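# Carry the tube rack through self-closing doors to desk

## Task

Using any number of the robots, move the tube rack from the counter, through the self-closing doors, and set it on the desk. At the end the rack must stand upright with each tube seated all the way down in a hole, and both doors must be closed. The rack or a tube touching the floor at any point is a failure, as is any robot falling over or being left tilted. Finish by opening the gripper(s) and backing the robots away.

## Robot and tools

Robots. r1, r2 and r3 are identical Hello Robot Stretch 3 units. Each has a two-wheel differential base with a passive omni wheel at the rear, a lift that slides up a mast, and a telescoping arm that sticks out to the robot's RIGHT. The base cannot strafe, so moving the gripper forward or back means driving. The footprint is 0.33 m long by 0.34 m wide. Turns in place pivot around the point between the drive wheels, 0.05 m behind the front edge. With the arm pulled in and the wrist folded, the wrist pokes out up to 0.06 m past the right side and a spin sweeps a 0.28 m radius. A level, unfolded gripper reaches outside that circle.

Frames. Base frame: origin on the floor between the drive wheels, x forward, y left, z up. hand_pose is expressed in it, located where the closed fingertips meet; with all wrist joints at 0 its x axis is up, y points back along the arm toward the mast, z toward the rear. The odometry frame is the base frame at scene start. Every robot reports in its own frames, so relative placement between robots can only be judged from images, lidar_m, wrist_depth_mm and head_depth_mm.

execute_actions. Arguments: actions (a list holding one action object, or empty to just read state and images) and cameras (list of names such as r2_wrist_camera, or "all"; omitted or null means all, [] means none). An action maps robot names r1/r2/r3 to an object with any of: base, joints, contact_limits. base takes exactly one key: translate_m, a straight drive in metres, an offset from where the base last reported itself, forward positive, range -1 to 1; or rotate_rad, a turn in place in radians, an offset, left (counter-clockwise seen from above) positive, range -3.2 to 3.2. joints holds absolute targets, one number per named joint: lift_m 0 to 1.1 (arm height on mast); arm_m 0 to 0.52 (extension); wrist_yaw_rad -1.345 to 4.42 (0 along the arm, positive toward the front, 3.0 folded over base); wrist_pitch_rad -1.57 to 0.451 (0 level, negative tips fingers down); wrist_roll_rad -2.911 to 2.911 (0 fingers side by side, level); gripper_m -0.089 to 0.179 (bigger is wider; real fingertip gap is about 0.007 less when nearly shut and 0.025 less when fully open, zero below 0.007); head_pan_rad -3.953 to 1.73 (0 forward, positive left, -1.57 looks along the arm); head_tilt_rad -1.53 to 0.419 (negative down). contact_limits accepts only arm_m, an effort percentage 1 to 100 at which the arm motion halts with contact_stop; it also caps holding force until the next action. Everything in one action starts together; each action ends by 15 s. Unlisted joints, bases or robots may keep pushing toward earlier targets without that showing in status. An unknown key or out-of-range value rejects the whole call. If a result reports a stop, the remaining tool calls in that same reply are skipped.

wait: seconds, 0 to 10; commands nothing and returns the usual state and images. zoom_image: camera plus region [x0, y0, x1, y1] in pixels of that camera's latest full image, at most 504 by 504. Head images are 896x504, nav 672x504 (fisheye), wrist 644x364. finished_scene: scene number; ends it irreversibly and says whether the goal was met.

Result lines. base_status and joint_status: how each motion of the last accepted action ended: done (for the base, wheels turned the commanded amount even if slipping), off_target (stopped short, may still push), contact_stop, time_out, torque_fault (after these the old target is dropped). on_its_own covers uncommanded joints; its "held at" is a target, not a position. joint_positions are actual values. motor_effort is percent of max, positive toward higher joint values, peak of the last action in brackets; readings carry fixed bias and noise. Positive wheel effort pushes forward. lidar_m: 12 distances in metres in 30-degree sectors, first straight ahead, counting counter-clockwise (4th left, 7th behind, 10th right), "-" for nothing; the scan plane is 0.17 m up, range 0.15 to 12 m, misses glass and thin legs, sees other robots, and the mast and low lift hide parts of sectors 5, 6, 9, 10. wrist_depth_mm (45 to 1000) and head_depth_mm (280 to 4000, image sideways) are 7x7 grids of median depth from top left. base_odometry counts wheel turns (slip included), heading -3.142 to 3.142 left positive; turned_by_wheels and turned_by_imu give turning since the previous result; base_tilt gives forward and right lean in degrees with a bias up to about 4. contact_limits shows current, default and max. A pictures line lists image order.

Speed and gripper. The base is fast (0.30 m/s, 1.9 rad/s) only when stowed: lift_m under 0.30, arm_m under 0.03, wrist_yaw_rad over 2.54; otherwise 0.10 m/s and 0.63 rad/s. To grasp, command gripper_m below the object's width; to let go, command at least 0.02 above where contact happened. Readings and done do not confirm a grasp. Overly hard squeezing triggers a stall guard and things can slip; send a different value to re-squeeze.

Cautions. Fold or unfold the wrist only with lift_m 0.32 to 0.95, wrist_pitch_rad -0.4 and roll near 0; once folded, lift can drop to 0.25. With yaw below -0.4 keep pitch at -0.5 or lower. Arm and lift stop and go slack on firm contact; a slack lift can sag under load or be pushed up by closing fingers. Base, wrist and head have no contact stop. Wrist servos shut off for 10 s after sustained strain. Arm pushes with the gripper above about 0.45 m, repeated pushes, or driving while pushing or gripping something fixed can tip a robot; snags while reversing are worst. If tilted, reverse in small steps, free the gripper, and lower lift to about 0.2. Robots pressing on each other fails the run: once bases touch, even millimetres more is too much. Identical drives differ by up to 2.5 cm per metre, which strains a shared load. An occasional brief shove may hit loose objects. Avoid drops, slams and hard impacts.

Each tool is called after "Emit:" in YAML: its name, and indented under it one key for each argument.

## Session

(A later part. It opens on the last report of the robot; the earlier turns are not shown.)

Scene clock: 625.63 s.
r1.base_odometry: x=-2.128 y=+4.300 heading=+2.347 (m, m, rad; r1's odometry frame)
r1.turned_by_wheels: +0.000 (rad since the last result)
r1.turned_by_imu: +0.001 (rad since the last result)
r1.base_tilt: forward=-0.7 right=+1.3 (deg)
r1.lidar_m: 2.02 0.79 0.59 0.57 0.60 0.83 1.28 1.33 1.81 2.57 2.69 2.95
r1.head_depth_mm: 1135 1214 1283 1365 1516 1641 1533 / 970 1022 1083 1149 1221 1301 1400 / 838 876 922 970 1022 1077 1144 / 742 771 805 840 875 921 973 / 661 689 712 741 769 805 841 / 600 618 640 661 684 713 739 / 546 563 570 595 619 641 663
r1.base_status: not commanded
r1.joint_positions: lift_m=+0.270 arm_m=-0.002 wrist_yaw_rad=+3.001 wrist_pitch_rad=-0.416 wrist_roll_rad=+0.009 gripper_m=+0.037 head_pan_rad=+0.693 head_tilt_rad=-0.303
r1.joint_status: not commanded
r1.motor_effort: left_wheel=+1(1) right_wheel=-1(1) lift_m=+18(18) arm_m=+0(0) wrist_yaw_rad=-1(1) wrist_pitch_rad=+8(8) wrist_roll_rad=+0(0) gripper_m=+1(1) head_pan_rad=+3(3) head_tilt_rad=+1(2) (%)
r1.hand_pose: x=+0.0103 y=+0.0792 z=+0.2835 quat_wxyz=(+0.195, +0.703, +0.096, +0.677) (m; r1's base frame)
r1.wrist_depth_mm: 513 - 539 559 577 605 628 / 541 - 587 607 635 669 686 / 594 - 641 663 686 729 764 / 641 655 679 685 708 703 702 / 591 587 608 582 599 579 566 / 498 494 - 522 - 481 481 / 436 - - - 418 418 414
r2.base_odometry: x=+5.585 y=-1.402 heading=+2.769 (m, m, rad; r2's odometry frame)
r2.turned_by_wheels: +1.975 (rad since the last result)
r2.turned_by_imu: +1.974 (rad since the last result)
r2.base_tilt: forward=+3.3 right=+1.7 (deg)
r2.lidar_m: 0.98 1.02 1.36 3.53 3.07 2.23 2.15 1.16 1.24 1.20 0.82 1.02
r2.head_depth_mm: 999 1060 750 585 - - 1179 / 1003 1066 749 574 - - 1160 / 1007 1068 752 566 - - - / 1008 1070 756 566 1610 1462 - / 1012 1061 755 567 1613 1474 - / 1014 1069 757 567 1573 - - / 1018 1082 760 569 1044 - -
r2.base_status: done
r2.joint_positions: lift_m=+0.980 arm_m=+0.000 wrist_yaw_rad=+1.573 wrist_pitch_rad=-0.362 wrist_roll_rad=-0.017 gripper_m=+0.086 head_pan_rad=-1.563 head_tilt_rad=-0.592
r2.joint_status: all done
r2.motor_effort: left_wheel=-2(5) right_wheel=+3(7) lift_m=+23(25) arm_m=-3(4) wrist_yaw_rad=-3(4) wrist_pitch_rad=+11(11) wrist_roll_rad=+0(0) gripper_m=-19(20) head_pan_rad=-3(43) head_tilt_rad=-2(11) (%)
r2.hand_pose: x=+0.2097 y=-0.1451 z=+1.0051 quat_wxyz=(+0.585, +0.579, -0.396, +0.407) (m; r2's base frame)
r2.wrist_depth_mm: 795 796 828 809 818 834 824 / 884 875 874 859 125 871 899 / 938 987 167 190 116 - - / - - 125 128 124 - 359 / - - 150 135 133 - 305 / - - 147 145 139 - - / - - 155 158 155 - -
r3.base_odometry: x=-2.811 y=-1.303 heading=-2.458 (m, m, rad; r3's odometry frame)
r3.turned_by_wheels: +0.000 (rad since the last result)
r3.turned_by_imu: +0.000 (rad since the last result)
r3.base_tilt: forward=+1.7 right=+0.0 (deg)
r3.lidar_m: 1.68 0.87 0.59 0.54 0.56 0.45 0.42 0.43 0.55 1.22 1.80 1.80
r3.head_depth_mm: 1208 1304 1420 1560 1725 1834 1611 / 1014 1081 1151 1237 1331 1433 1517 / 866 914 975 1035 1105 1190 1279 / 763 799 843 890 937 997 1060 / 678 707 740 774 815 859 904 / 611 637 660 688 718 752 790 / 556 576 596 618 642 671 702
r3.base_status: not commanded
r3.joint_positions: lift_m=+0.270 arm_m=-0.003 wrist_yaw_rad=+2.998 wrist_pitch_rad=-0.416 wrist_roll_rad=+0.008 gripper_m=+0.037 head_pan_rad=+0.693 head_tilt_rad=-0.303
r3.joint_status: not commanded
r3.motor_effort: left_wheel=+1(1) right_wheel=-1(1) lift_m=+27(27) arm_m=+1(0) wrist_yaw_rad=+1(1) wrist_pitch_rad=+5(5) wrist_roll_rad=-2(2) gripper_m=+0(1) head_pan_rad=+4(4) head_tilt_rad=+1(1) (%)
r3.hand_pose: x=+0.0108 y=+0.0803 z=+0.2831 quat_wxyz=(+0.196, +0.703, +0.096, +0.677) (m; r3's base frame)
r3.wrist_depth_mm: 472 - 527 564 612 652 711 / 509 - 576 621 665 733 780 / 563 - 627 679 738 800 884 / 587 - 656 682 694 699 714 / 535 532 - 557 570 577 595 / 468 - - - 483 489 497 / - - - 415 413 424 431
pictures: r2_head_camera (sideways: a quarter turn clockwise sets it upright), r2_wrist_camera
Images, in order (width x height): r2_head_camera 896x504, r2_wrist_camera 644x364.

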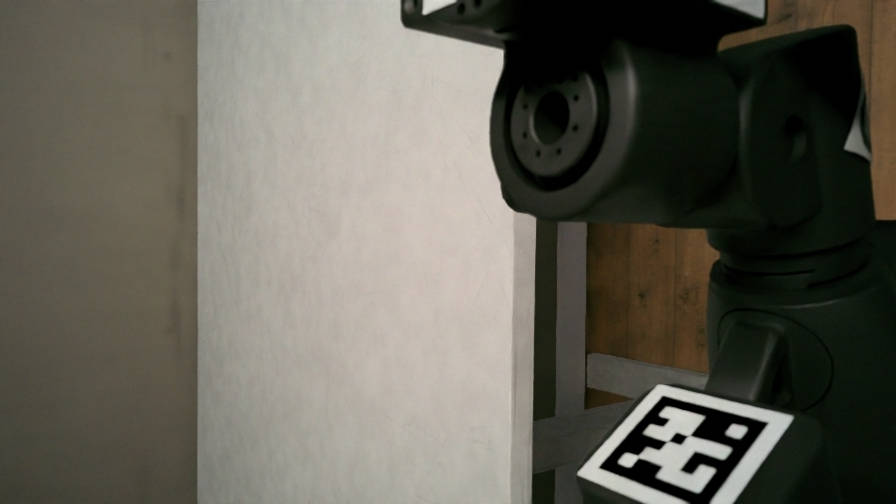

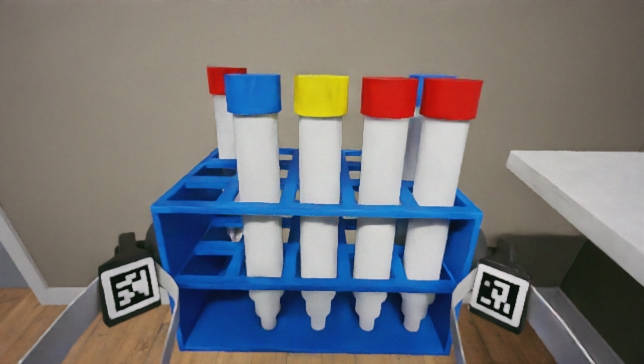

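Emit:
execute_actions:
  actions:
    - {"r2": {"joints": {"lift_m": 1.01, "wrist_yaw_rad": 0.0, "arm_m": 0.2}}}
  cameras: ["r2_wrist_camera"]

Emit:
execute_actions:
  actions:
    - {"r2": {"joints": {"lift_m": 0.965}}}
  cameras: ["r2_wrist_camera", "r2_head_camera"]

Scene clock: 638.27 s.
r1.base_odometry: x=-2.128 y=+4.300 heading=+2.347 (m, m, rad; r1's odometry frame)
r1.turned_by_wheels: +0.000 (rad since the last result)
r1.turned_by_imu: +0.002 (rad since the last result)
r1.base_tilt: forward=-0.7 right=+1.3 (deg)
r1.lidar_m: 2.02 0.79 0.59 0.57 0.60 0.83 1.28 1.32 1.81 2.56 2.68 2.94
r1.head_depth_mm: 1132 1206 1280 1369 1513 1650 1539 / 967 1024 1076 1148 1224 1305 1396 / 842 878 920 966 1026 1077 1154 / 740 772 803 840 878 919 968 / 662 687 713 736 771 802 839 / 598 618 639 662 686 714 742 / 548 564 569 595 618 640 662
r1.base_status: not commanded
r1.joint_positions: lift_m=+0.270 arm_m=-0.002 wrist_yaw_rad=+3.001 wrist_pitch_rad=-0.416 wrist_roll_rad=+0.009 gripper_m=+0.037 head_pan_rad=+0.693 head_tilt_rad=-0.303
r1.joint_status: not commanded
r1.motor_effort: left_wheel=+1(0) right_wheel=-1(2) lift_m=+18(18) arm_m=+0(1) wrist_yaw_rad=-2(1) wrist_pitch_rad=+7(7) wrist_roll_rad=+0(0) gripper_m=+1(1) head_pan_rad=+3(3) head_tilt_rad=+2(2) (%)
r1.hand_pose: x=+0.0103 y=+0.0792 z=+0.2835 quat_wxyz=(+0.195, +0.703, +0.096, +0.677) (m; r1's base frame)
r1.wrist_depth_mm: 506 - 544 564 578 598 627 / 549 - 586 615 631 656 683 / 594 - 643 661 685 718 757 / 637 653 670 694 703 711 714 / 595 593 608 582 600 577 565 / 496 496 - 522 - 484 481 / 440 - - - 421 417 412
r2.base_odometry: x=+5.585 y=-1.402 heading=+2.769 (m, m, rad; r2's odometry frame)
r2.turned_by_wheels: +0.000 (rad since the last result)
r2.turned_by_imu: -0.001 (rad since the last result)
r2.base_tilt: forward=+3.4 right=+1.6 (deg)
r2.lidar_m: 0.98 1.01 1.36 3.52 3.06 2.24 2.15 1.16 1.25 1.19 0.82 1.02
r2.head_depth_mm: 989 - - 554 1599 1409 1211 / 991 - - 563 1598 1409 1217 / 1008 - - 546 1608 1409 1218 / 1007 1072 592 565 1607 1414 1215 / 1012 1071 752 566 1607 1414 1221 / 1014 1076 755 568 1576 1316 1211 / 1021 1080 759 569 1578 1425 1214
r2.base_status: not commanded
r2.joint_positions: lift_m=+1.010 arm_m=+0.200 wrist_yaw_rad=+0.002 wrist_pitch_rad=-0.362 wrist_roll_rad=-0.017 gripper_m=+0.086 head_pan_rad=-1.563 head_tilt_rad=-0.593
r2.joint_status: all done
r2.motor_effort: left_wheel=-2(2) right_wheel=+3(3) lift_m=+24(22) arm_m=+5(5) wrist_yaw_rad=-3(6) wrist_pitch_rad=+11(11) wrist_roll_rad=+0(0) gripper_m=-19(20) head_pan_rad=-4(4) head_tilt_rad=-3(4) (%)
r2.hand_pose: x=-0.0209 y=-0.5757 z=+1.0352 quat_wxyz=(+0.702, +0.129, -0.689, -0.126) (m; r2's base frame)
r2.wrist_depth_mm: 668 665 662 670 696 678 688 / 711 707 698 707 124 722 737 / 537 549 168 191 116 595 592 / 385 387 126 128 124 411 423 / 304 294 150 134 133 321 324 / 251 - 148 145 140 260 264 / 212 213 156 158 155 214 221
r3.base_odometry: x=-2.811 y=-1.303 heading=-2.458 (m, m, rad; r3's odometry frame)
r3.turned_by_wheels: +0.000 (rad since the last result)
r3.turned_by_imu: +0.000 (rad since the last result)
r3.base_tilt: forward=+1.7 right=+0.1 (deg)
r3.lidar_m: 1.68 0.87 0.59 0.54 0.56 0.45 0.42 0.43 0.55 1.22 1.80 1.80
r3.head_depth_mm: 1210 1309 1419 1562 1719 1845 1614 / 1011 1080 1150 1240 1334 1433 1510 / 870 916 977 1035 1107 1193 1284 / 760 802 840 888 940 995 1064 / 680 707 740 775 815 858 906 / 612 636 660 688 721 752 792 / 556 575 597 618 644 671 699
r3.base_status: not commanded
r3.joint_positions: lift_m=+0.270 arm_m=-0.003 wrist_yaw_rad=+2.998 wrist_pitch_rad=-0.416 wrist_roll_rad=+0.008 gripper_m=+0.037 head_pan_rad=+0.693 head_tilt_rad=-0.303
r3.joint_status: not commanded
r3.motor_effort: left_wheel=+2(1) right_wheel=-2(2) lift_m=+27(27) arm_m=+0(1) wrist_yaw_rad=+1(1) wrist_pitch_rad=+6(5) wrist_roll_rad=-1(1) gripper_m=+0(0) head_pan_rad=+3(4) head_tilt_rad=+1(1) (%)
r3.hand_pose: x=+0.0108 y=+0.0803 z=+0.2831 quat_wxyz=(+0.196, +0.703, +0.096, +0.677) (m; r3's base frame)
r3.wrist_depth_mm: 476 - 526 562 605 643 714 / 512 - 578 620 679 724 792 / 547 - 637 678 749 809 881 / 589 - 652 687 695 696 714 / 526 536 - 552 578 588 601 / 465 - - - 489 492 505 / - - - 418 414 426 430
pictures: r2_wrist_camera
Images, in order (width x height): r2_wrist_camera 644x364.

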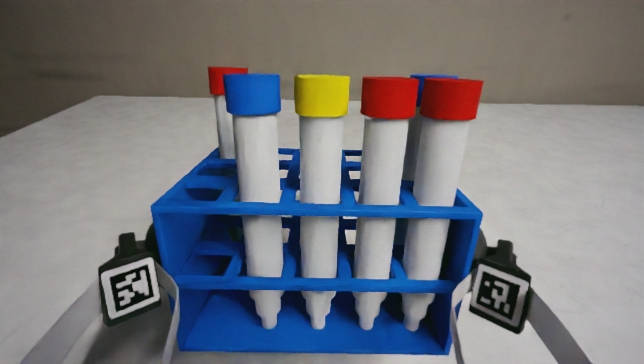

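Scene clock: 639.50 s.
r1.base_odometry: x=-2.128 y=+4.300 heading=+2.347 (m, m, rad; r1's odometry frame)
r1.turned_by_wheels: +0.000 (rad since the last result)
r1.turned_by_imu: +0.000 (rad since the last result)
r1.base_tilt: forward=-0.7 right=+1.3 (deg)
r1.lidar_m: 2.01 0.79 0.59 0.57 0.60 0.83 1.28 1.33 1.81 2.57 2.68 2.94
r1.head_depth_mm: 1142 1212 1279 1371 1515 1648 1541 / 970 1019 1084 1141 1221 1298 1402 / 840 880 923 965 1019 1077 1142 / 741 770 804 837 874 920 965 / 662 687 714 740 769 803 840 / 599 617 640 661 685 711 739 / 546 563 570 595 619 640 659
r1.base_status: not commanded
r1.joint_positions: lift_m=+0.270 arm_m=-0.002 wrist_yaw_rad=+3.001 wrist_pitch_rad=-0.416 wrist_roll_rad=+0.009 gripper_m=+0.037 head_pan_rad=+0.693 head_tilt_rad=-0.303
r1.joint_status: not commanded
r1.motor_effort: left_wheel=+1(1) right_wheel=-2(1) lift_m=+19(18) arm_m=+0(1) wrist_yaw_rad=-1(1) wrist_pitch_rad=+8(8) wrist_roll_rad=+0(0) gripper_m=+1(1) head_pan_rad=+3(3) head_tilt_rad=+2(2) (%)
r1.hand_pose: x=+0.0103 y=+0.0792 z=+0.2835 quat_wxyz=(+0.195, +0.703, +0.096, +0.677) (m; r1's base frame)
r1.wrist_depth_mm: 508 - 542 557 575 605 623 / 549 - 596 612 630 659 688 / 597 - 639 660 685 724 750 / 631 663 676 692 710 705 698 / 592 588 606 583 601 575 569 / 499 496 - 519 - 485 480 / 439 - - - 419 419 413
r2.base_odometry: x=+5.585 y=-1.402 heading=+2.769 (m, m, rad; r2's odometry frame)
r2.turned_by_wheels: +0.000 (rad since the last result)
r2.turned_by_imu: +0.000 (rad since the last result)
r2.base_tilt: forward=+3.2 right=+1.8 (deg)
r2.lidar_m: 0.98 1.02 1.36 3.51 3.07 2.24 2.15 1.16 1.24 1.20 0.82 1.02
r2.head_depth_mm: 1005 1082 - 526 1601 1412 1213 / 1007 1075 - 526 1613 1419 1218 / 1009 1070 - - 1600 1413 1214 / 1012 1071 605 556 1606 1407 1217 / 1013 1062 756 566 1612 1423 1213 / 1008 1074 758 567 1566 1309 1213 / 1020 1079 758 568 1579 1421 1226
r2.base_status: not commanded
r2.joint_positions: lift_m=+0.965 arm_m=+0.200 wrist_yaw_rad=+0.002 wrist_pitch_rad=-0.362 wrist_roll_rad=-0.017 gripper_m=+0.086 head_pan_rad=-1.563 head_tilt_rad=-0.593
r2.joint_status: all done
r2.motor_effort: left_wheel=-2(2) right_wheel=+3(3) lift_m=+16(21) arm_m=+5(5) wrist_yaw_rad=-3(3) wrist_pitch_rad=+11(11) wrist_roll_rad=+0(0) gripper_m=-20(20) head_pan_rad=-3(4) head_tilt_rad=-2(2) (%)
r2.hand_pose: x=-0.0209 y=-0.5757 z=+0.9907 quat_wxyz=(+0.702, +0.129, -0.689, -0.126) (m; r2's base frame)
r2.wrist_depth_mm: 667 651 680 675 675 703 699 / 701 694 559 647 124 701 721 / 418 426 167 189 116 449 472 / 300 303 125 127 124 324 326 / 236 228 150 135 133 249 252 / 196 - 148 144 140 205 206 / 166 167 156 157 155 168 174
r3.base_odometry: x=-2.811 y=-1.303 heading=-2.458 (m, m, rad; r3's odometry frame)
r3.turned_by_wheels: +0.000 (rad since the last result)
r3.turned_by_imu: +0.000 (rad since the last result)
r3.base_tilt: forward=+1.6 right=+0.1 (deg)
r3.lidar_m: 1.68 0.86 0.59 0.54 0.56 0.45 0.42 0.43 0.55 1.22 1.80 1.80
r3.head_depth_mm: 1204 1311 1420 1562 1713 1829 1606 / 1011 1082 1155 1233 1332 1437 1514 / 870 921 973 1039 1109 1189 1285 / 761 798 841 884 940 998 1061 / 679 707 736 775 816 855 905 / 611 636 661 688 718 753 788 / 556 575 596 619 645 671 700
r3.base_status: not commanded
r3.joint_positions: lift_m=+0.270 arm_m=-0.003 wrist_yaw_rad=+2.998 wrist_pitch_rad=-0.416 wrist_roll_rad=+0.008 gripper_m=+0.037 head_pan_rad=+0.693 head_tilt_rad=-0.303
r3.joint_status: not commanded
r3.motor_effort: left_wheel=+1(1) right_wheel=-1(2) lift_m=+27(27) arm_m=+1(1) wrist_yaw_rad=+2(1) wrist_pitch_rad=+5(6) wrist_roll_rad=-1(2) gripper_m=-1(0) head_pan_rad=+5(3) head_tilt_rad=+1(1) (%)
r3.hand_pose: x=+0.0108 y=+0.0803 z=+0.2831 quat_wxyz=(+0.196, +0.703, +0.096, +0.677) (m; r3's base frame)
r3.wrist_depth_mm: 472 - 538 560 611 650 703 / 511 - 578 619 662 724 780 / 557 - 632 687 754 801 871 / 602 - 660 676 684 707 721 / 530 538 - 551 572 578 601 / 469 - - - 489 493 501 / - - - 417 416 427 428
pictures: r2_head_camera (sideways: a quarter turn clockwise sets it upright), r2_wrist_camera
Images, in order (width x height): r2_head_camera 896x504, r2_wrist_camera 644x364.

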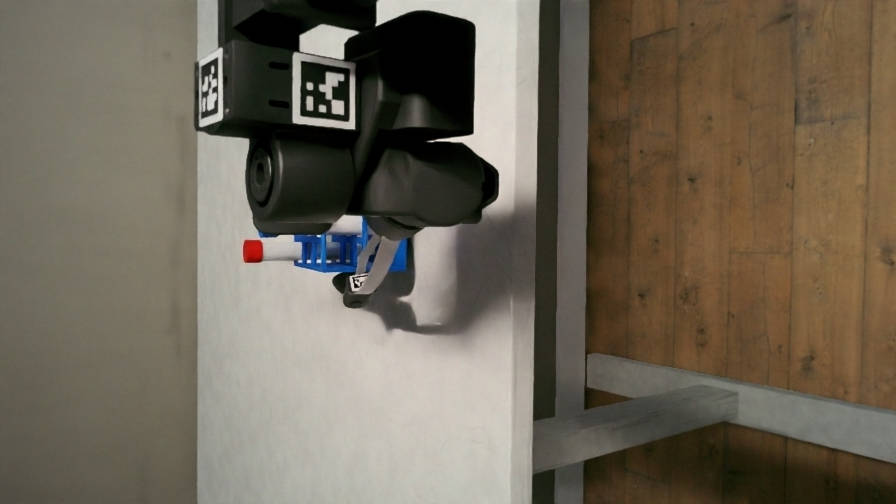

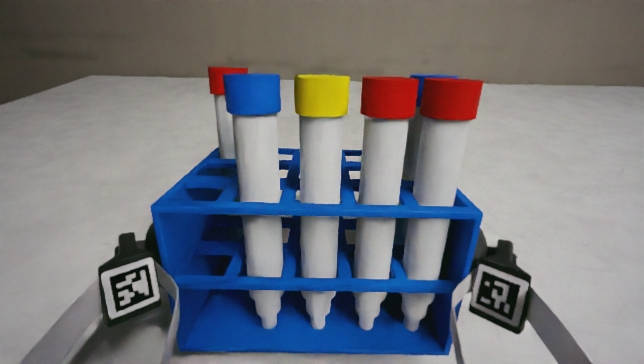

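Emit:
execute_actions:
  actions:
    - {"r2": {"joints": {"lift_m": 0.952}}}
  cameras: ["r2_wrist_camera"]

Emit:
execute_actions:
  actions:
    - {"r2": {"joints": {"gripper_m": 0.175}}}
  cameras: ["r2_wrist_camera"]

Scene clock: 648.90 s.
r1.base_odometry: x=-2.128 y=+4.300 heading=+2.347 (m, m, rad; r1's odometry frame)
r1.turned_by_wheels: +0.000 (rad since the last result)
r1.turned_by_imu: +0.001 (rad since the last result)
r1.base_tilt: forward=-0.8 right=+1.3 (deg)
r1.lidar_m: 2.02 0.79 0.59 0.57 0.60 0.83 1.28 1.33 1.82 2.57 2.69 2.94
r1.head_depth_mm: 1141 1217 1285 1374 1515 1644 1545 / 968 1025 1082 1146 1217 1308 1402 / 841 880 923 967 1023 1074 1140 / 740 771 803 836 879 921 969 / 663 688 712 735 769 802 842 / 599 618 639 662 686 711 739 / 546 563 570 594 619 640 663
r1.base_status: not commanded
r1.joint_positions: lift_m=+0.270 arm_m=-0.002 wrist_yaw_rad=+3.001 wrist_pitch_rad=-0.416 wrist_roll_rad=+0.009 gripper_m=+0.037 head_pan_rad=+0.693 head_tilt_rad=-0.303
r1.joint_status: not commanded
r1.motor_effort: left_wheel=+1(2) right_wheel=-1(1) lift_m=+19(18) arm_m=+0(0) wrist_yaw_rad=+0(1) wrist_pitch_rad=+7(7) wrist_roll_rad=+1(0) gripper_m=+1(1) head_pan_rad=+3(3) head_tilt_rad=+1(2) (%)
r1.hand_pose: x=+0.0103 y=+0.0792 z=+0.2835 quat_wxyz=(+0.195, +0.703, +0.096, +0.677) (m; r1's base frame)
r1.wrist_depth_mm: 505 - 538 562 577 604 628 / 547 - 585 611 626 663 681 / 592 - 637 663 693 721 765 / 636 649 681 691 714 705 704 / 588 587 613 582 599 574 575 / 497 490 - 523 - 485 478 / 438 - - - 419 417 413
r2.base_odometry: x=+5.585 y=-1.402 heading=+2.769 (m, m, rad; r2's odometry frame)
r2.turned_by_wheels: +0.000 (rad since the last result)
r2.turned_by_imu: -0.001 (rad since the last result)
r2.base_tilt: forward=+3.3 right=+1.7 (deg)
r2.lidar_m: 0.98 1.01 1.37 3.52 3.08 2.24 2.15 1.16 1.24 1.20 0.82 1.02
r2.head_depth_mm: 1005 1080 - 526 1602 1415 1218 / 1006 1080 - - 1607 1414 1210 / 1007 1068 - - 1603 1419 1216 / 1009 1069 616 555 1601 1415 1215 / 1009 1071 755 567 1609 1417 1223 / 1009 1074 758 567 1564 1320 1211 / 1020 1074 759 569 1574 1420 1220
r2.base_status: not commanded
r2.joint_positions: lift_m=+0.952 arm_m=+0.200 wrist_yaw_rad=+0.002 wrist_pitch_rad=-0.343 wrist_roll_rad=-0.017 gripper_m=+0.086 head_pan_rad=-1.563 head_tilt_rad=-0.593
r2.joint_status: all done
r2.motor_effort: left_wheel=-2(2) right_wheel=+3(3) lift_m=+15(16) arm_m=+5(5) wrist_yaw_rad=-3(3) wrist_pitch_rad=+4(11) wrist_roll_rad=+0(0) gripper_m=-21(20) head_pan_rad=-3(3) head_tilt_rad=-1(3) (%)
r2.hand_pose: x=-0.0209 y=-0.5778 z=+0.9821 quat_wxyz=(+0.703, +0.123, -0.690, -0.119) (m; r2's base frame)
r2.wrist_depth_mm: 671 680 685 665 674 691 697 / 712 696 160 644 111 720 727 / 411 414 163 175 113 417 456 / 294 296 125 126 121 312 318 / 227 210 148 134 132 234 243 / 186 - 145 144 140 194 196 / - 158 155 154 152 158 163
r3.base_odometry: x=-2.811 y=-1.303 heading=-2.458 (m, m, rad; r3's odometry frame)
r3.turned_by_wheels: +0.000 (rad since the last result)
r3.turned_by_imu: +0.000 (rad since the last result)
r3.base_tilt: forward=+1.6 right=+0.0 (deg)
r3.lidar_m: 1.68 0.87 0.59 0.54 0.56 0.45 0.42 0.43 0.55 1.22 1.80 1.80
r3.head_depth_mm: 1206 1304 1421 1558 1727 1828 1608 / 1013 1079 1147 1236 1329 1433 1520 / 869 920 976 1035 1108 1186 1279 / 761 799 841 888 939 999 1065 / 678 707 738 773 813 859 905 / 611 635 661 689 720 753 791 / 556 576 596 620 644 671 700
r3.base_status: not commanded
r3.joint_positions: lift_m=+0.270 arm_m=-0.003 wrist_yaw_rad=+2.998 wrist_pitch_rad=-0.416 wrist_roll_rad=+0.008 gripper_m=+0.037 head_pan_rad=+0.693 head_tilt_rad=-0.303
r3.joint_status: not commanded
r3.motor_effort: left_wheel=+1(2) right_wheel=-1(2) lift_m=+27(27) arm_m=+1(0) wrist_yaw_rad=+1(1) wrist_pitch_rad=+6(5) wrist_roll_rad=-1(1) gripper_m=-1(0) head_pan_rad=+3(2) head_tilt_rad=+1(2) (%)
r3.hand_pose: x=+0.0108 y=+0.0803 z=+0.2831 quat_wxyz=(+0.196, +0.703, +0.096, +0.677) (m; r3's base frame)
r3.wrist_depth_mm: 469 - 537 561 605 655 703 / 512 - 577 614 665 735 799 / 553 - 627 690 744 812 873 / 585 - 658 668 688 715 721 / 536 537 - 560 573 584 595 / 470 - - - 487 484 496 / - - - 416 420 424 433
pictures: r2_wrist_camera
Images, in order (width x height): r2_wrist_camera 644x364.

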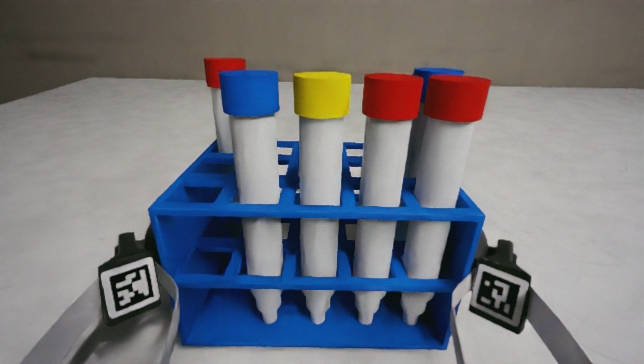

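Scene clock: 650.30 s.
r1.base_odometry: x=-2.128 y=+4.300 heading=+2.347 (m, m, rad; r1's odometry frame)
r1.turned_by_wheels: +0.000 (rad since the last result)
r1.turned_by_imu: +0.000 (rad since the last result)
r1.base_tilt: forward=-0.8 right=+1.3 (deg)
r1.lidar_m: 2.02 0.79 0.59 0.57 0.60 0.83 1.28 1.33 1.81 2.57 2.69 2.95
r1.head_depth_mm: 1135 1202 1292 1376 1506 1644 1544 / 971 1025 1078 1145 1218 1305 1408 / 840 882 922 967 1024 1078 1150 / 740 769 805 842 877 920 969 / 661 688 713 741 769 805 841 / 600 619 640 663 686 710 739 / 547 563 569 596 616 640 660
r1.base_status: not commanded
r1.joint_positions: lift_m=+0.270 arm_m=-0.002 wrist_yaw_rad=+3.001 wrist_pitch_rad=-0.416 wrist_roll_rad=+0.009 gripper_m=+0.037 head_pan_rad=+0.693 head_tilt_rad=-0.303
r1.joint_status: not commanded
r1.motor_effort: left_wheel=+2(1) right_wheel=-2(2) lift_m=+18(18) arm_m=+0(1) wrist_yaw_rad=-1(0) wrist_pitch_rad=+7(8) wrist_roll_rad=+0(0) gripper_m=+1(0) head_pan_rad=+3(4) head_tilt_rad=+2(1) (%)
r1.hand_pose: x=+0.0103 y=+0.0792 z=+0.2835 quat_wxyz=(+0.195, +0.703, +0.096, +0.677) (m; r1's base frame)
r1.wrist_depth_mm: 509 - 548 562 577 599 624 / 550 - 585 614 631 649 690 / 596 - 639 665 688 724 757 / 638 653 681 691 711 702 697 / 594 584 606 580 600 575 567 / 493 491 - 523 - 486 479 / 439 - - - 417 416 416
r2.base_odometry: x=+5.585 y=-1.402 heading=+2.769 (m, m, rad; r2's odometry frame)
r2.turned_by_wheels: +0.000 (rad since the last result)
r2.turned_by_imu: +0.000 (rad since the last result)
r2.base_tilt: forward=+3.2 right=+1.6 (deg)
r2.lidar_m: 0.98 1.02 1.36 3.52 3.07 2.24 2.15 1.16 1.24 1.20 0.82 1.03
r2.head_depth_mm: 1003 1073 - 526 1609 1404 1208 / 1006 1080 - - 1609 1404 1220 / 1007 1065 - - 1609 1409 1213 / 1005 1070 616 546 1594 1413 1215 / 1015 1073 753 566 1600 1418 1216 / 1017 1081 757 566 1562 1321 1207 / 1013 1079 759 568 1564 1416 1219
r2.base_status: not commanded
r2.joint_positions: lift_m=+0.952 arm_m=+0.200 wrist_yaw_rad=+0.002 wrist_pitch_rad=-0.348 wrist_roll_rad=-0.017 gripper_m=+0.175 head_pan_rad=-1.563 head_tilt_rad=-0.593
r2.joint_status: all done
r2.motor_effort: left_wheel=-2(2) right_wheel=+3(3) lift_m=+16(15) arm_m=+5(4) wrist_yaw_rad=-4(3) wrist_pitch_rad=+6(6) wrist_roll_rad=+0(0) gripper_m=+0(83) head_pan_rad=-3(5) head_tilt_rad=-1(3) (%)
r2.hand_pose: x=-0.0209 y=-0.5772 z=+0.9809 quat_wxyz=(+0.703, +0.125, -0.690, -0.121) (m; r2's base frame)
r2.wrist_depth_mm: 673 668 669 675 696 695 689 / 698 679 155 706 704 705 730 / 403 406 113 112 108 411 454 / 289 292 138 127 118 309 311 / 224 208 132 132 130 236 239 / - 172 152 145 139 183 193 / 151 156 154 154 156 160 163
r3.base_odometry: x=-2.811 y=-1.303 heading=-2.458 (m, m, rad; r3's odometry frame)
r3.turned_by_wheels: +0.000 (rad since the last result)
r3.turned_by_imu: +0.000 (rad since the last result)
r3.base_tilt: forward=+1.6 right=+0.0 (deg)
r3.lidar_m: 1.68 0.87 0.59 0.54 0.56 0.45 0.42 0.43 0.55 1.21 1.80 1.80
r3.head_depth_mm: 1205 1312 1423 1570 1710 1836 1607 / 1016 1081 1148 1240 1333 1437 1510 / 873 918 976 1036 1110 1193 1284 / 761 797 843 888 940 999 1061 / 677 708 741 775 815 858 909 / 610 635 660 688 719 754 790 / 557 575 596 618 645 670 702
r3.base_status: not commanded
r3.joint_positions: lift_m=+0.270 arm_m=-0.003 wrist_yaw_rad=+2.998 wrist_pitch_rad=-0.416 wrist_roll_rad=+0.008 gripper_m=+0.037 head_pan_rad=+0.693 head_tilt_rad=-0.303
r3.joint_status: not commanded
r3.motor_effort: left_wheel=+2(2) right_wheel=-1(2) lift_m=+27(27) arm_m=+1(1) wrist_yaw_rad=+1(1) wrist_pitch_rad=+5(5) wrist_roll_rad=-2(1) gripper_m=-1(1) head_pan_rad=+3(4) head_tilt_rad=+1(2) (%)
r3.hand_pose: x=+0.0108 y=+0.0803 z=+0.2831 quat_wxyz=(+0.196, +0.703, +0.096, +0.677) (m; r3's base frame)
r3.wrist_depth_mm: 471 - 536 560 614 661 701 / 511 - 580 618 673 727 804 / 553 - 642 676 747 805 884 / 595 - 664 691 690 703 730 / 527 539 - 560 570 582 600 / 466 - - - 485 491 499 / - - - 417 416 423 434
pictures: r2_wrist_camera
Images, in order (width x height): r2_wrist_camera 644x364.

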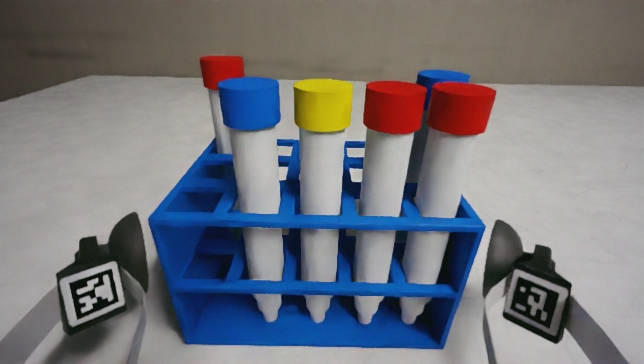

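Emit:
execute_actions:
  actions:
    - {"r2": {"joints": {"arm_m": 0.08, "lift_m": 0.958}}}
  cameras: []

Emit:
execute_actions:
  actions:
    - {"r2": {"joints": {"arm_m": 0.0, "wrist_yaw_rad": 2.6, "gripper_m": 0.04}}}
  cameras: ["r2_head_camera", "r1_nav_camera", "r3_nav_camera"]

Scene clock: 659.27 s.
r1.base_odometry: x=-2.128 y=+4.300 heading=+2.347 (m, m, rad; r1's odometry frame)
r1.turned_by_wheels: +0.000 (rad since the last result)
r1.turned_by_imu: +0.001 (rad since the last result)
r1.base_tilt: forward=-0.8 right=+1.3 (deg)
r1.lidar_m: 2.02 0.79 0.59 0.57 0.60 0.83 1.28 1.33 1.81 2.57 2.68 2.94
r1.head_depth_mm: 1142 1209 1287 1375 1512 1640 1546 / 968 1022 1084 1142 1217 1307 1403 / 840 880 922 970 1023 1081 1145 / 741 773 800 840 879 918 971 / 663 687 712 740 769 806 836 / 600 617 641 662 686 711 740 / 547 564 569 595 618 638 660
r1.base_status: not commanded
r1.joint_positions: lift_m=+0.270 arm_m=-0.002 wrist_yaw_rad=+3.001 wrist_pitch_rad=-0.416 wrist_roll_rad=+0.009 gripper_m=+0.037 head_pan_rad=+0.693 head_tilt_rad=-0.303
r1.joint_status: not commanded
r1.motor_effort: left_wheel=+1(0) right_wheel=-1(2) lift_m=+18(19) arm_m=+0(1) wrist_yaw_rad=+0(2) wrist_pitch_rad=+8(8) wrist_roll_rad=+0(0) gripper_m=+1(1) head_pan_rad=+4(4) head_tilt_rad=+2(2) (%)
r1.hand_pose: x=+0.0103 y=+0.0792 z=+0.2835 quat_wxyz=(+0.195, +0.703, +0.096, +0.677) (m; r1's base frame)
r1.wrist_depth_mm: 514 - 541 566 576 606 626 / 552 - 586 607 624 658 685 / 592 - 643 656 691 716 757 / 632 662 674 686 710 703 701 / 588 585 605 583 595 572 574 / 493 494 - 521 - 479 478 / 439 - - - 421 418 412
r2.base_odometry: x=+5.585 y=-1.402 heading=+2.769 (m, m, rad; r2's odometry frame)
r2.turned_by_wheels: +0.000 (rad since the last result)
r2.turned_by_imu: -0.001 (rad since the last result)
r2.base_tilt: forward=+3.1 right=+1.8 (deg)
r2.lidar_m: 0.98 1.01 1.36 3.52 3.07 2.24 2.15 1.16 1.25 1.20 0.82 1.02
r2.head_depth_mm: 1004 1065 808 - - 1347 1218 / 1004 1062 732 - - 1370 1220 / 1011 1067 580 - - 1352 1208 / 1008 1062 605 566 1605 1416 1223 / 1012 1075 753 567 1601 1420 1214 / 1014 1073 755 567 1556 1319 1217 / 1018 1076 761 568 1558 1415 1216
r2.base_status: not commanded
r2.joint_positions: lift_m=+0.958 arm_m=+0.080 wrist_yaw_rad=+0.002 wrist_pitch_rad=-0.348 wrist_roll_rad=-0.017 gripper_m=+0.175 head_pan_rad=-1.563 head_tilt_rad=-0.593
r2.joint_status: all done
r2.motor_effort: left_wheel=-2(2) right_wheel=+3(3) lift_m=+24(24) arm_m=-4(4) wrist_yaw_rad=-2(3) wrist_pitch_rad=+6(6) wrist_roll_rad=+0(0) gripper_m=+0(1) head_pan_rad=-3(3) head_tilt_rad=-2(3) (%)
r2.hand_pose: x=-0.0210 y=-0.4580 z=+0.9864 quat_wxyz=(+0.703, +0.124, -0.690, -0.121) (m; r2's base frame)
r2.wrist_depth_mm: 741 775 777 777 770 793 797 / 830 710 651 217 608 807 831 / 419 428 373 234 422 455 475 / 297 301 290 260 297 319 326 / 233 245 239 241 244 257 246 / - 194 193 194 197 195 201 / 156 161 164 165 166 166 169
r3.base_odometry: x=-2.811 y=-1.303 heading=-2.458 (m, m, rad; r3's odometry frame)
r3.turned_by_wheels: +0.000 (rad since the last result)
r3.turned_by_imu: +0.000 (rad since the last result)
r3.base_tilt: forward=+1.6 right=+0.0 (deg)
r3.lidar_m: 1.68 0.87 0.59 0.54 0.56 0.45 0.42 0.43 0.55 1.22 1.80 1.80
r3.head_depth_mm: 1211 1310 1422 1566 1715 1824 1611 / 1015 1084 1148 1239 1328 1431 1506 / 870 919 971 1035 1106 1188 1283 / 762 798 842 888 936 997 1059 / 679 707 739 774 817 857 910 / 612 634 660 688 719 755 790 / 556 576 596 618 645 670 700
r3.base_status: not commanded
r3.joint_positions: lift_m=+0.270 arm_m=-0.003 wrist_yaw_rad=+2.998 wrist_pitch_rad=-0.416 wrist_roll_rad=+0.008 gripper_m=+0.037 head_pan_rad=+0.693 head_tilt_rad=-0.303
r3.joint_status: not commanded
r3.motor_effort: left_wheel=+1(2) right_wheel=-1(1) lift_m=+27(27) arm_m=+1(1) wrist_yaw_rad=+1(1) wrist_pitch_rad=+6(5) wrist_roll_rad=-1(1) gripper_m=+0(1) head_pan_rad=+4(3) head_tilt_rad=+1(1) (%)
r3.hand_pose: x=+0.0108 y=+0.0803 z=+0.2831 quat_wxyz=(+0.196, +0.703, +0.096, +0.677) (m; r3's base frame)
r3.wrist_depth_mm: 473 - 532 554 605 664 708 / 510 - 579 625 679 728 792 / 549 - 622 685 752 811 867 / 585 - 659 666 688 698 740 / 533 530 - 561 578 579 588 / 472 - - - 488 487 499 / - - - 414 420 427 430
pictures: none
No camera images: the call's "cameras" was empty. Leave "cameras" out to get every camera's image.

Scene clock: 661.57 s.
r1.base_odometry: x=-2.128 y=+4.300 heading=+2.347 (m, m, rad; r1's odometry frame)
r1.turned_by_wheels: +0.000 (rad since the last result)
r1.turned_by_imu: +0.001 (rad since the last result)
r1.base_tilt: forward=-0.7 right=+1.3 (deg)
r1.lidar_m: 2.02 0.79 0.59 0.57 0.60 0.83 1.28 1.33 1.81 2.57 2.68 2.94
r1.head_depth_mm: 1133 1206 1284 1366 1520 1644 1539 / 967 1016 1075 1145 1212 1306 1405 / 838 881 924 966 1020 1083 1146 / 738 771 802 835 879 922 968 / 664 685 712 739 768 805 838 / 599 618 639 661 685 712 738 / 545 563 569 596 618 637 660
r1.base_status: not commanded
r1.joint_positions: lift_m=+0.270 arm_m=-0.002 wrist_yaw_rad=+3.001 wrist_pitch_rad=-0.416 wrist_roll_rad=+0.009 gripper_m=+0.037 head_pan_rad=+0.693 head_tilt_rad=-0.303
r1.joint_status: not commanded
r1.motor_effort: left_wheel=+2(1) right_wheel=-2(1) lift_m=+18(18) arm_m=+1(0) wrist_yaw_rad=-1(1) wrist_pitch_rad=+8(7) wrist_roll_rad=+0(0) gripper_m=+0(0) head_pan_rad=+4(3) head_tilt_rad=+2(1) (%)
r1.hand_pose: x=+0.0103 y=+0.0792 z=+0.2835 quat_wxyz=(+0.195, +0.703, +0.096, +0.677) (m; r1's base frame)
r1.wrist_depth_mm: 507 - 544 565 572 599 624 / 550 - 588 607 624 662 685 / 596 - 638 665 688 725 756 / 633 652 673 693 715 702 704 / 593 592 606 580 599 571 565 / 493 497 - 521 - 484 481 / 436 - - - 420 417 416
r2.base_odometry: x=+5.585 y=-1.402 heading=+2.769 (m, m, rad; r2's odometry frame)
r2.turned_by_wheels: +0.000 (rad since the last result)
r2.turned_by_imu: +0.000 (rad since the last result)
r2.base_tilt: forward=+3.2 right=+1.5 (deg)
r2.lidar_m: 0.98 1.01 1.36 3.51 3.06 2.24 2.15 1.16 1.24 1.20 0.82 1.02
r2.head_depth_mm: 1005 1066 749 583 - - 1188 / 1006 1064 686 564 1583 - - / 1006 1064 582 566 1582 - - / 1008 1067 604 565 - - 1218 / 1014 1072 755 567 1624 - 1212 / 1011 1077 755 567 1568 1281 1210 / 1020 1078 758 569 1557 1416 1220
r2.base_status: not commanded
r2.joint_positions: lift_m=+0.958 arm_m=+0.000 wrist_yaw_rad=+2.597 wrist_pitch_rad=-0.348 wrist_roll_rad=-0.017 gripper_m=+0.040 head_pan_rad=-1.563 head_tilt_rad=-0.593
r2.joint_status: all done
r2.motor_effort: left_wheel=-2(2) right_wheel=+3(3) lift_m=+23(24) arm_m=-4(5) wrist_yaw_rad=+4(5) wrist_pitch_rad=+6(6) wrist_roll_rad=+0(0) gripper_m=+0(81) head_pan_rad=-4(3) head_tilt_rad=-2(2) (%)
r2.hand_pose: x=+0.0993 y=+0.0536 z=+0.9864 quat_wxyz=(+0.306, +0.698, -0.067, +0.644) (m; r2's base frame)
r2.wrist_depth_mm: - - - - - 887 707 / - - - - - 903 737 / - - - - - 971 742 / - - - - - 990 786 / - - - - - - 798 / - - - - - - 861 / - - - - - - 891
r3.base_odometry: x=-2.811 y=-1.303 heading=-2.458 (m, m, rad; r3's odometry frame)
r3.turned_by_wheels: +0.000 (rad since the last result)
r3.turned_by_imu: +0.000 (rad since the last result)
r3.base_tilt: forward=+1.7 right=-0.1 (deg)
r3.lidar_m: 1.68 0.87 0.59 0.54 0.56 0.45 0.42 0.43 0.55 1.22 1.80 1.80
r3.head_depth_mm: 1211 1301 1429 1558 1719 1828 1612 / 1009 1076 1147 1235 1331 1437 1511 / 872 919 972 1039 1107 1191 1284 / 762 799 841 889 941 996 1063 / 678 707 738 773 816 859 908 / 612 634 660 688 722 753 790 / 557 575 597 619 645 672 701
r3.base_status: not commanded
r3.joint_positions: lift_m=+0.270 arm_m=-0.003 wrist_yaw_rad=+2.998 wrist_pitch_rad=-0.416 wrist_roll_rad=+0.008 gripper_m=+0.037 head_pan_rad=+0.693 head_tilt_rad=-0.303
r3.joint_status: not commanded
r3.motor_effort: left_wheel=+1(2) right_wheel=-2(1) lift_m=+27(27) arm_m=+1(0) wrist_yaw_rad=+1(1) wrist_pitch_rad=+5(5) wrist_roll_rad=-2(1) gripper_m=+0(0) head_pan_rad=+4(3) head_tilt_rad=+1(1) (%)
r3.hand_pose: x=+0.0108 y=+0.0803 z=+0.2831 quat_wxyz=(+0.196, +0.703, +0.096, +0.677) (m; r3's base frame)
r3.wrist_depth_mm: 464 - 533 572 605 660 713 / 507 - 581 629 669 718 802 / 552 - 637 698 746 803 869 / 591 - 656 678 694 711 731 / 527 538 - 560 579 583 595 / 466 - - - 486 493 502 / - - - 415 418 428 429
pictures: r1_nav_camera (sideways: a quarter turn counterclockwise sets it upright), r2_head_camera (sideways: a quarter turn clockwise sets it upright), r3_nav_camera (sideways: a quarter turn counterclockwise sets it upright)
Images, in order (width x height): r1_nav_camera 672x504, r2_head_camera 896x504, r3_nav_camera 672x504.

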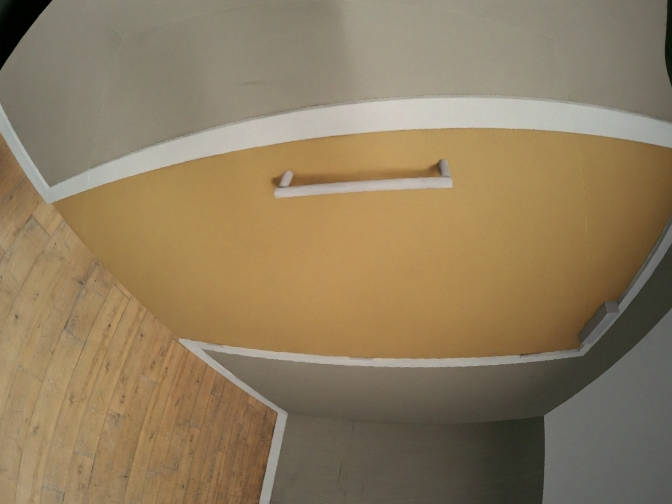

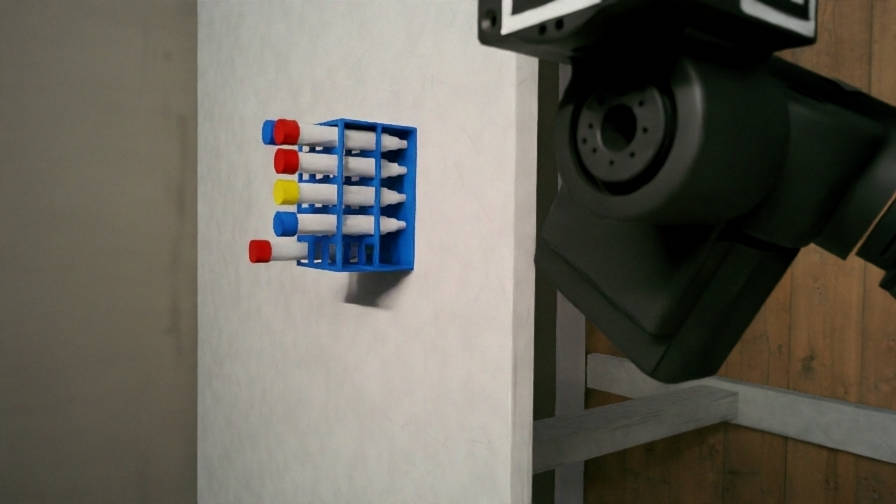

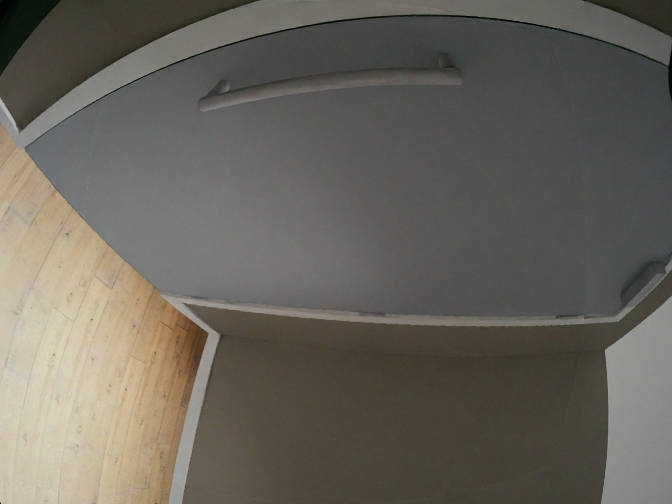

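Emit:
finished_scene:
  scene: 2

The scene is finished: the task was done.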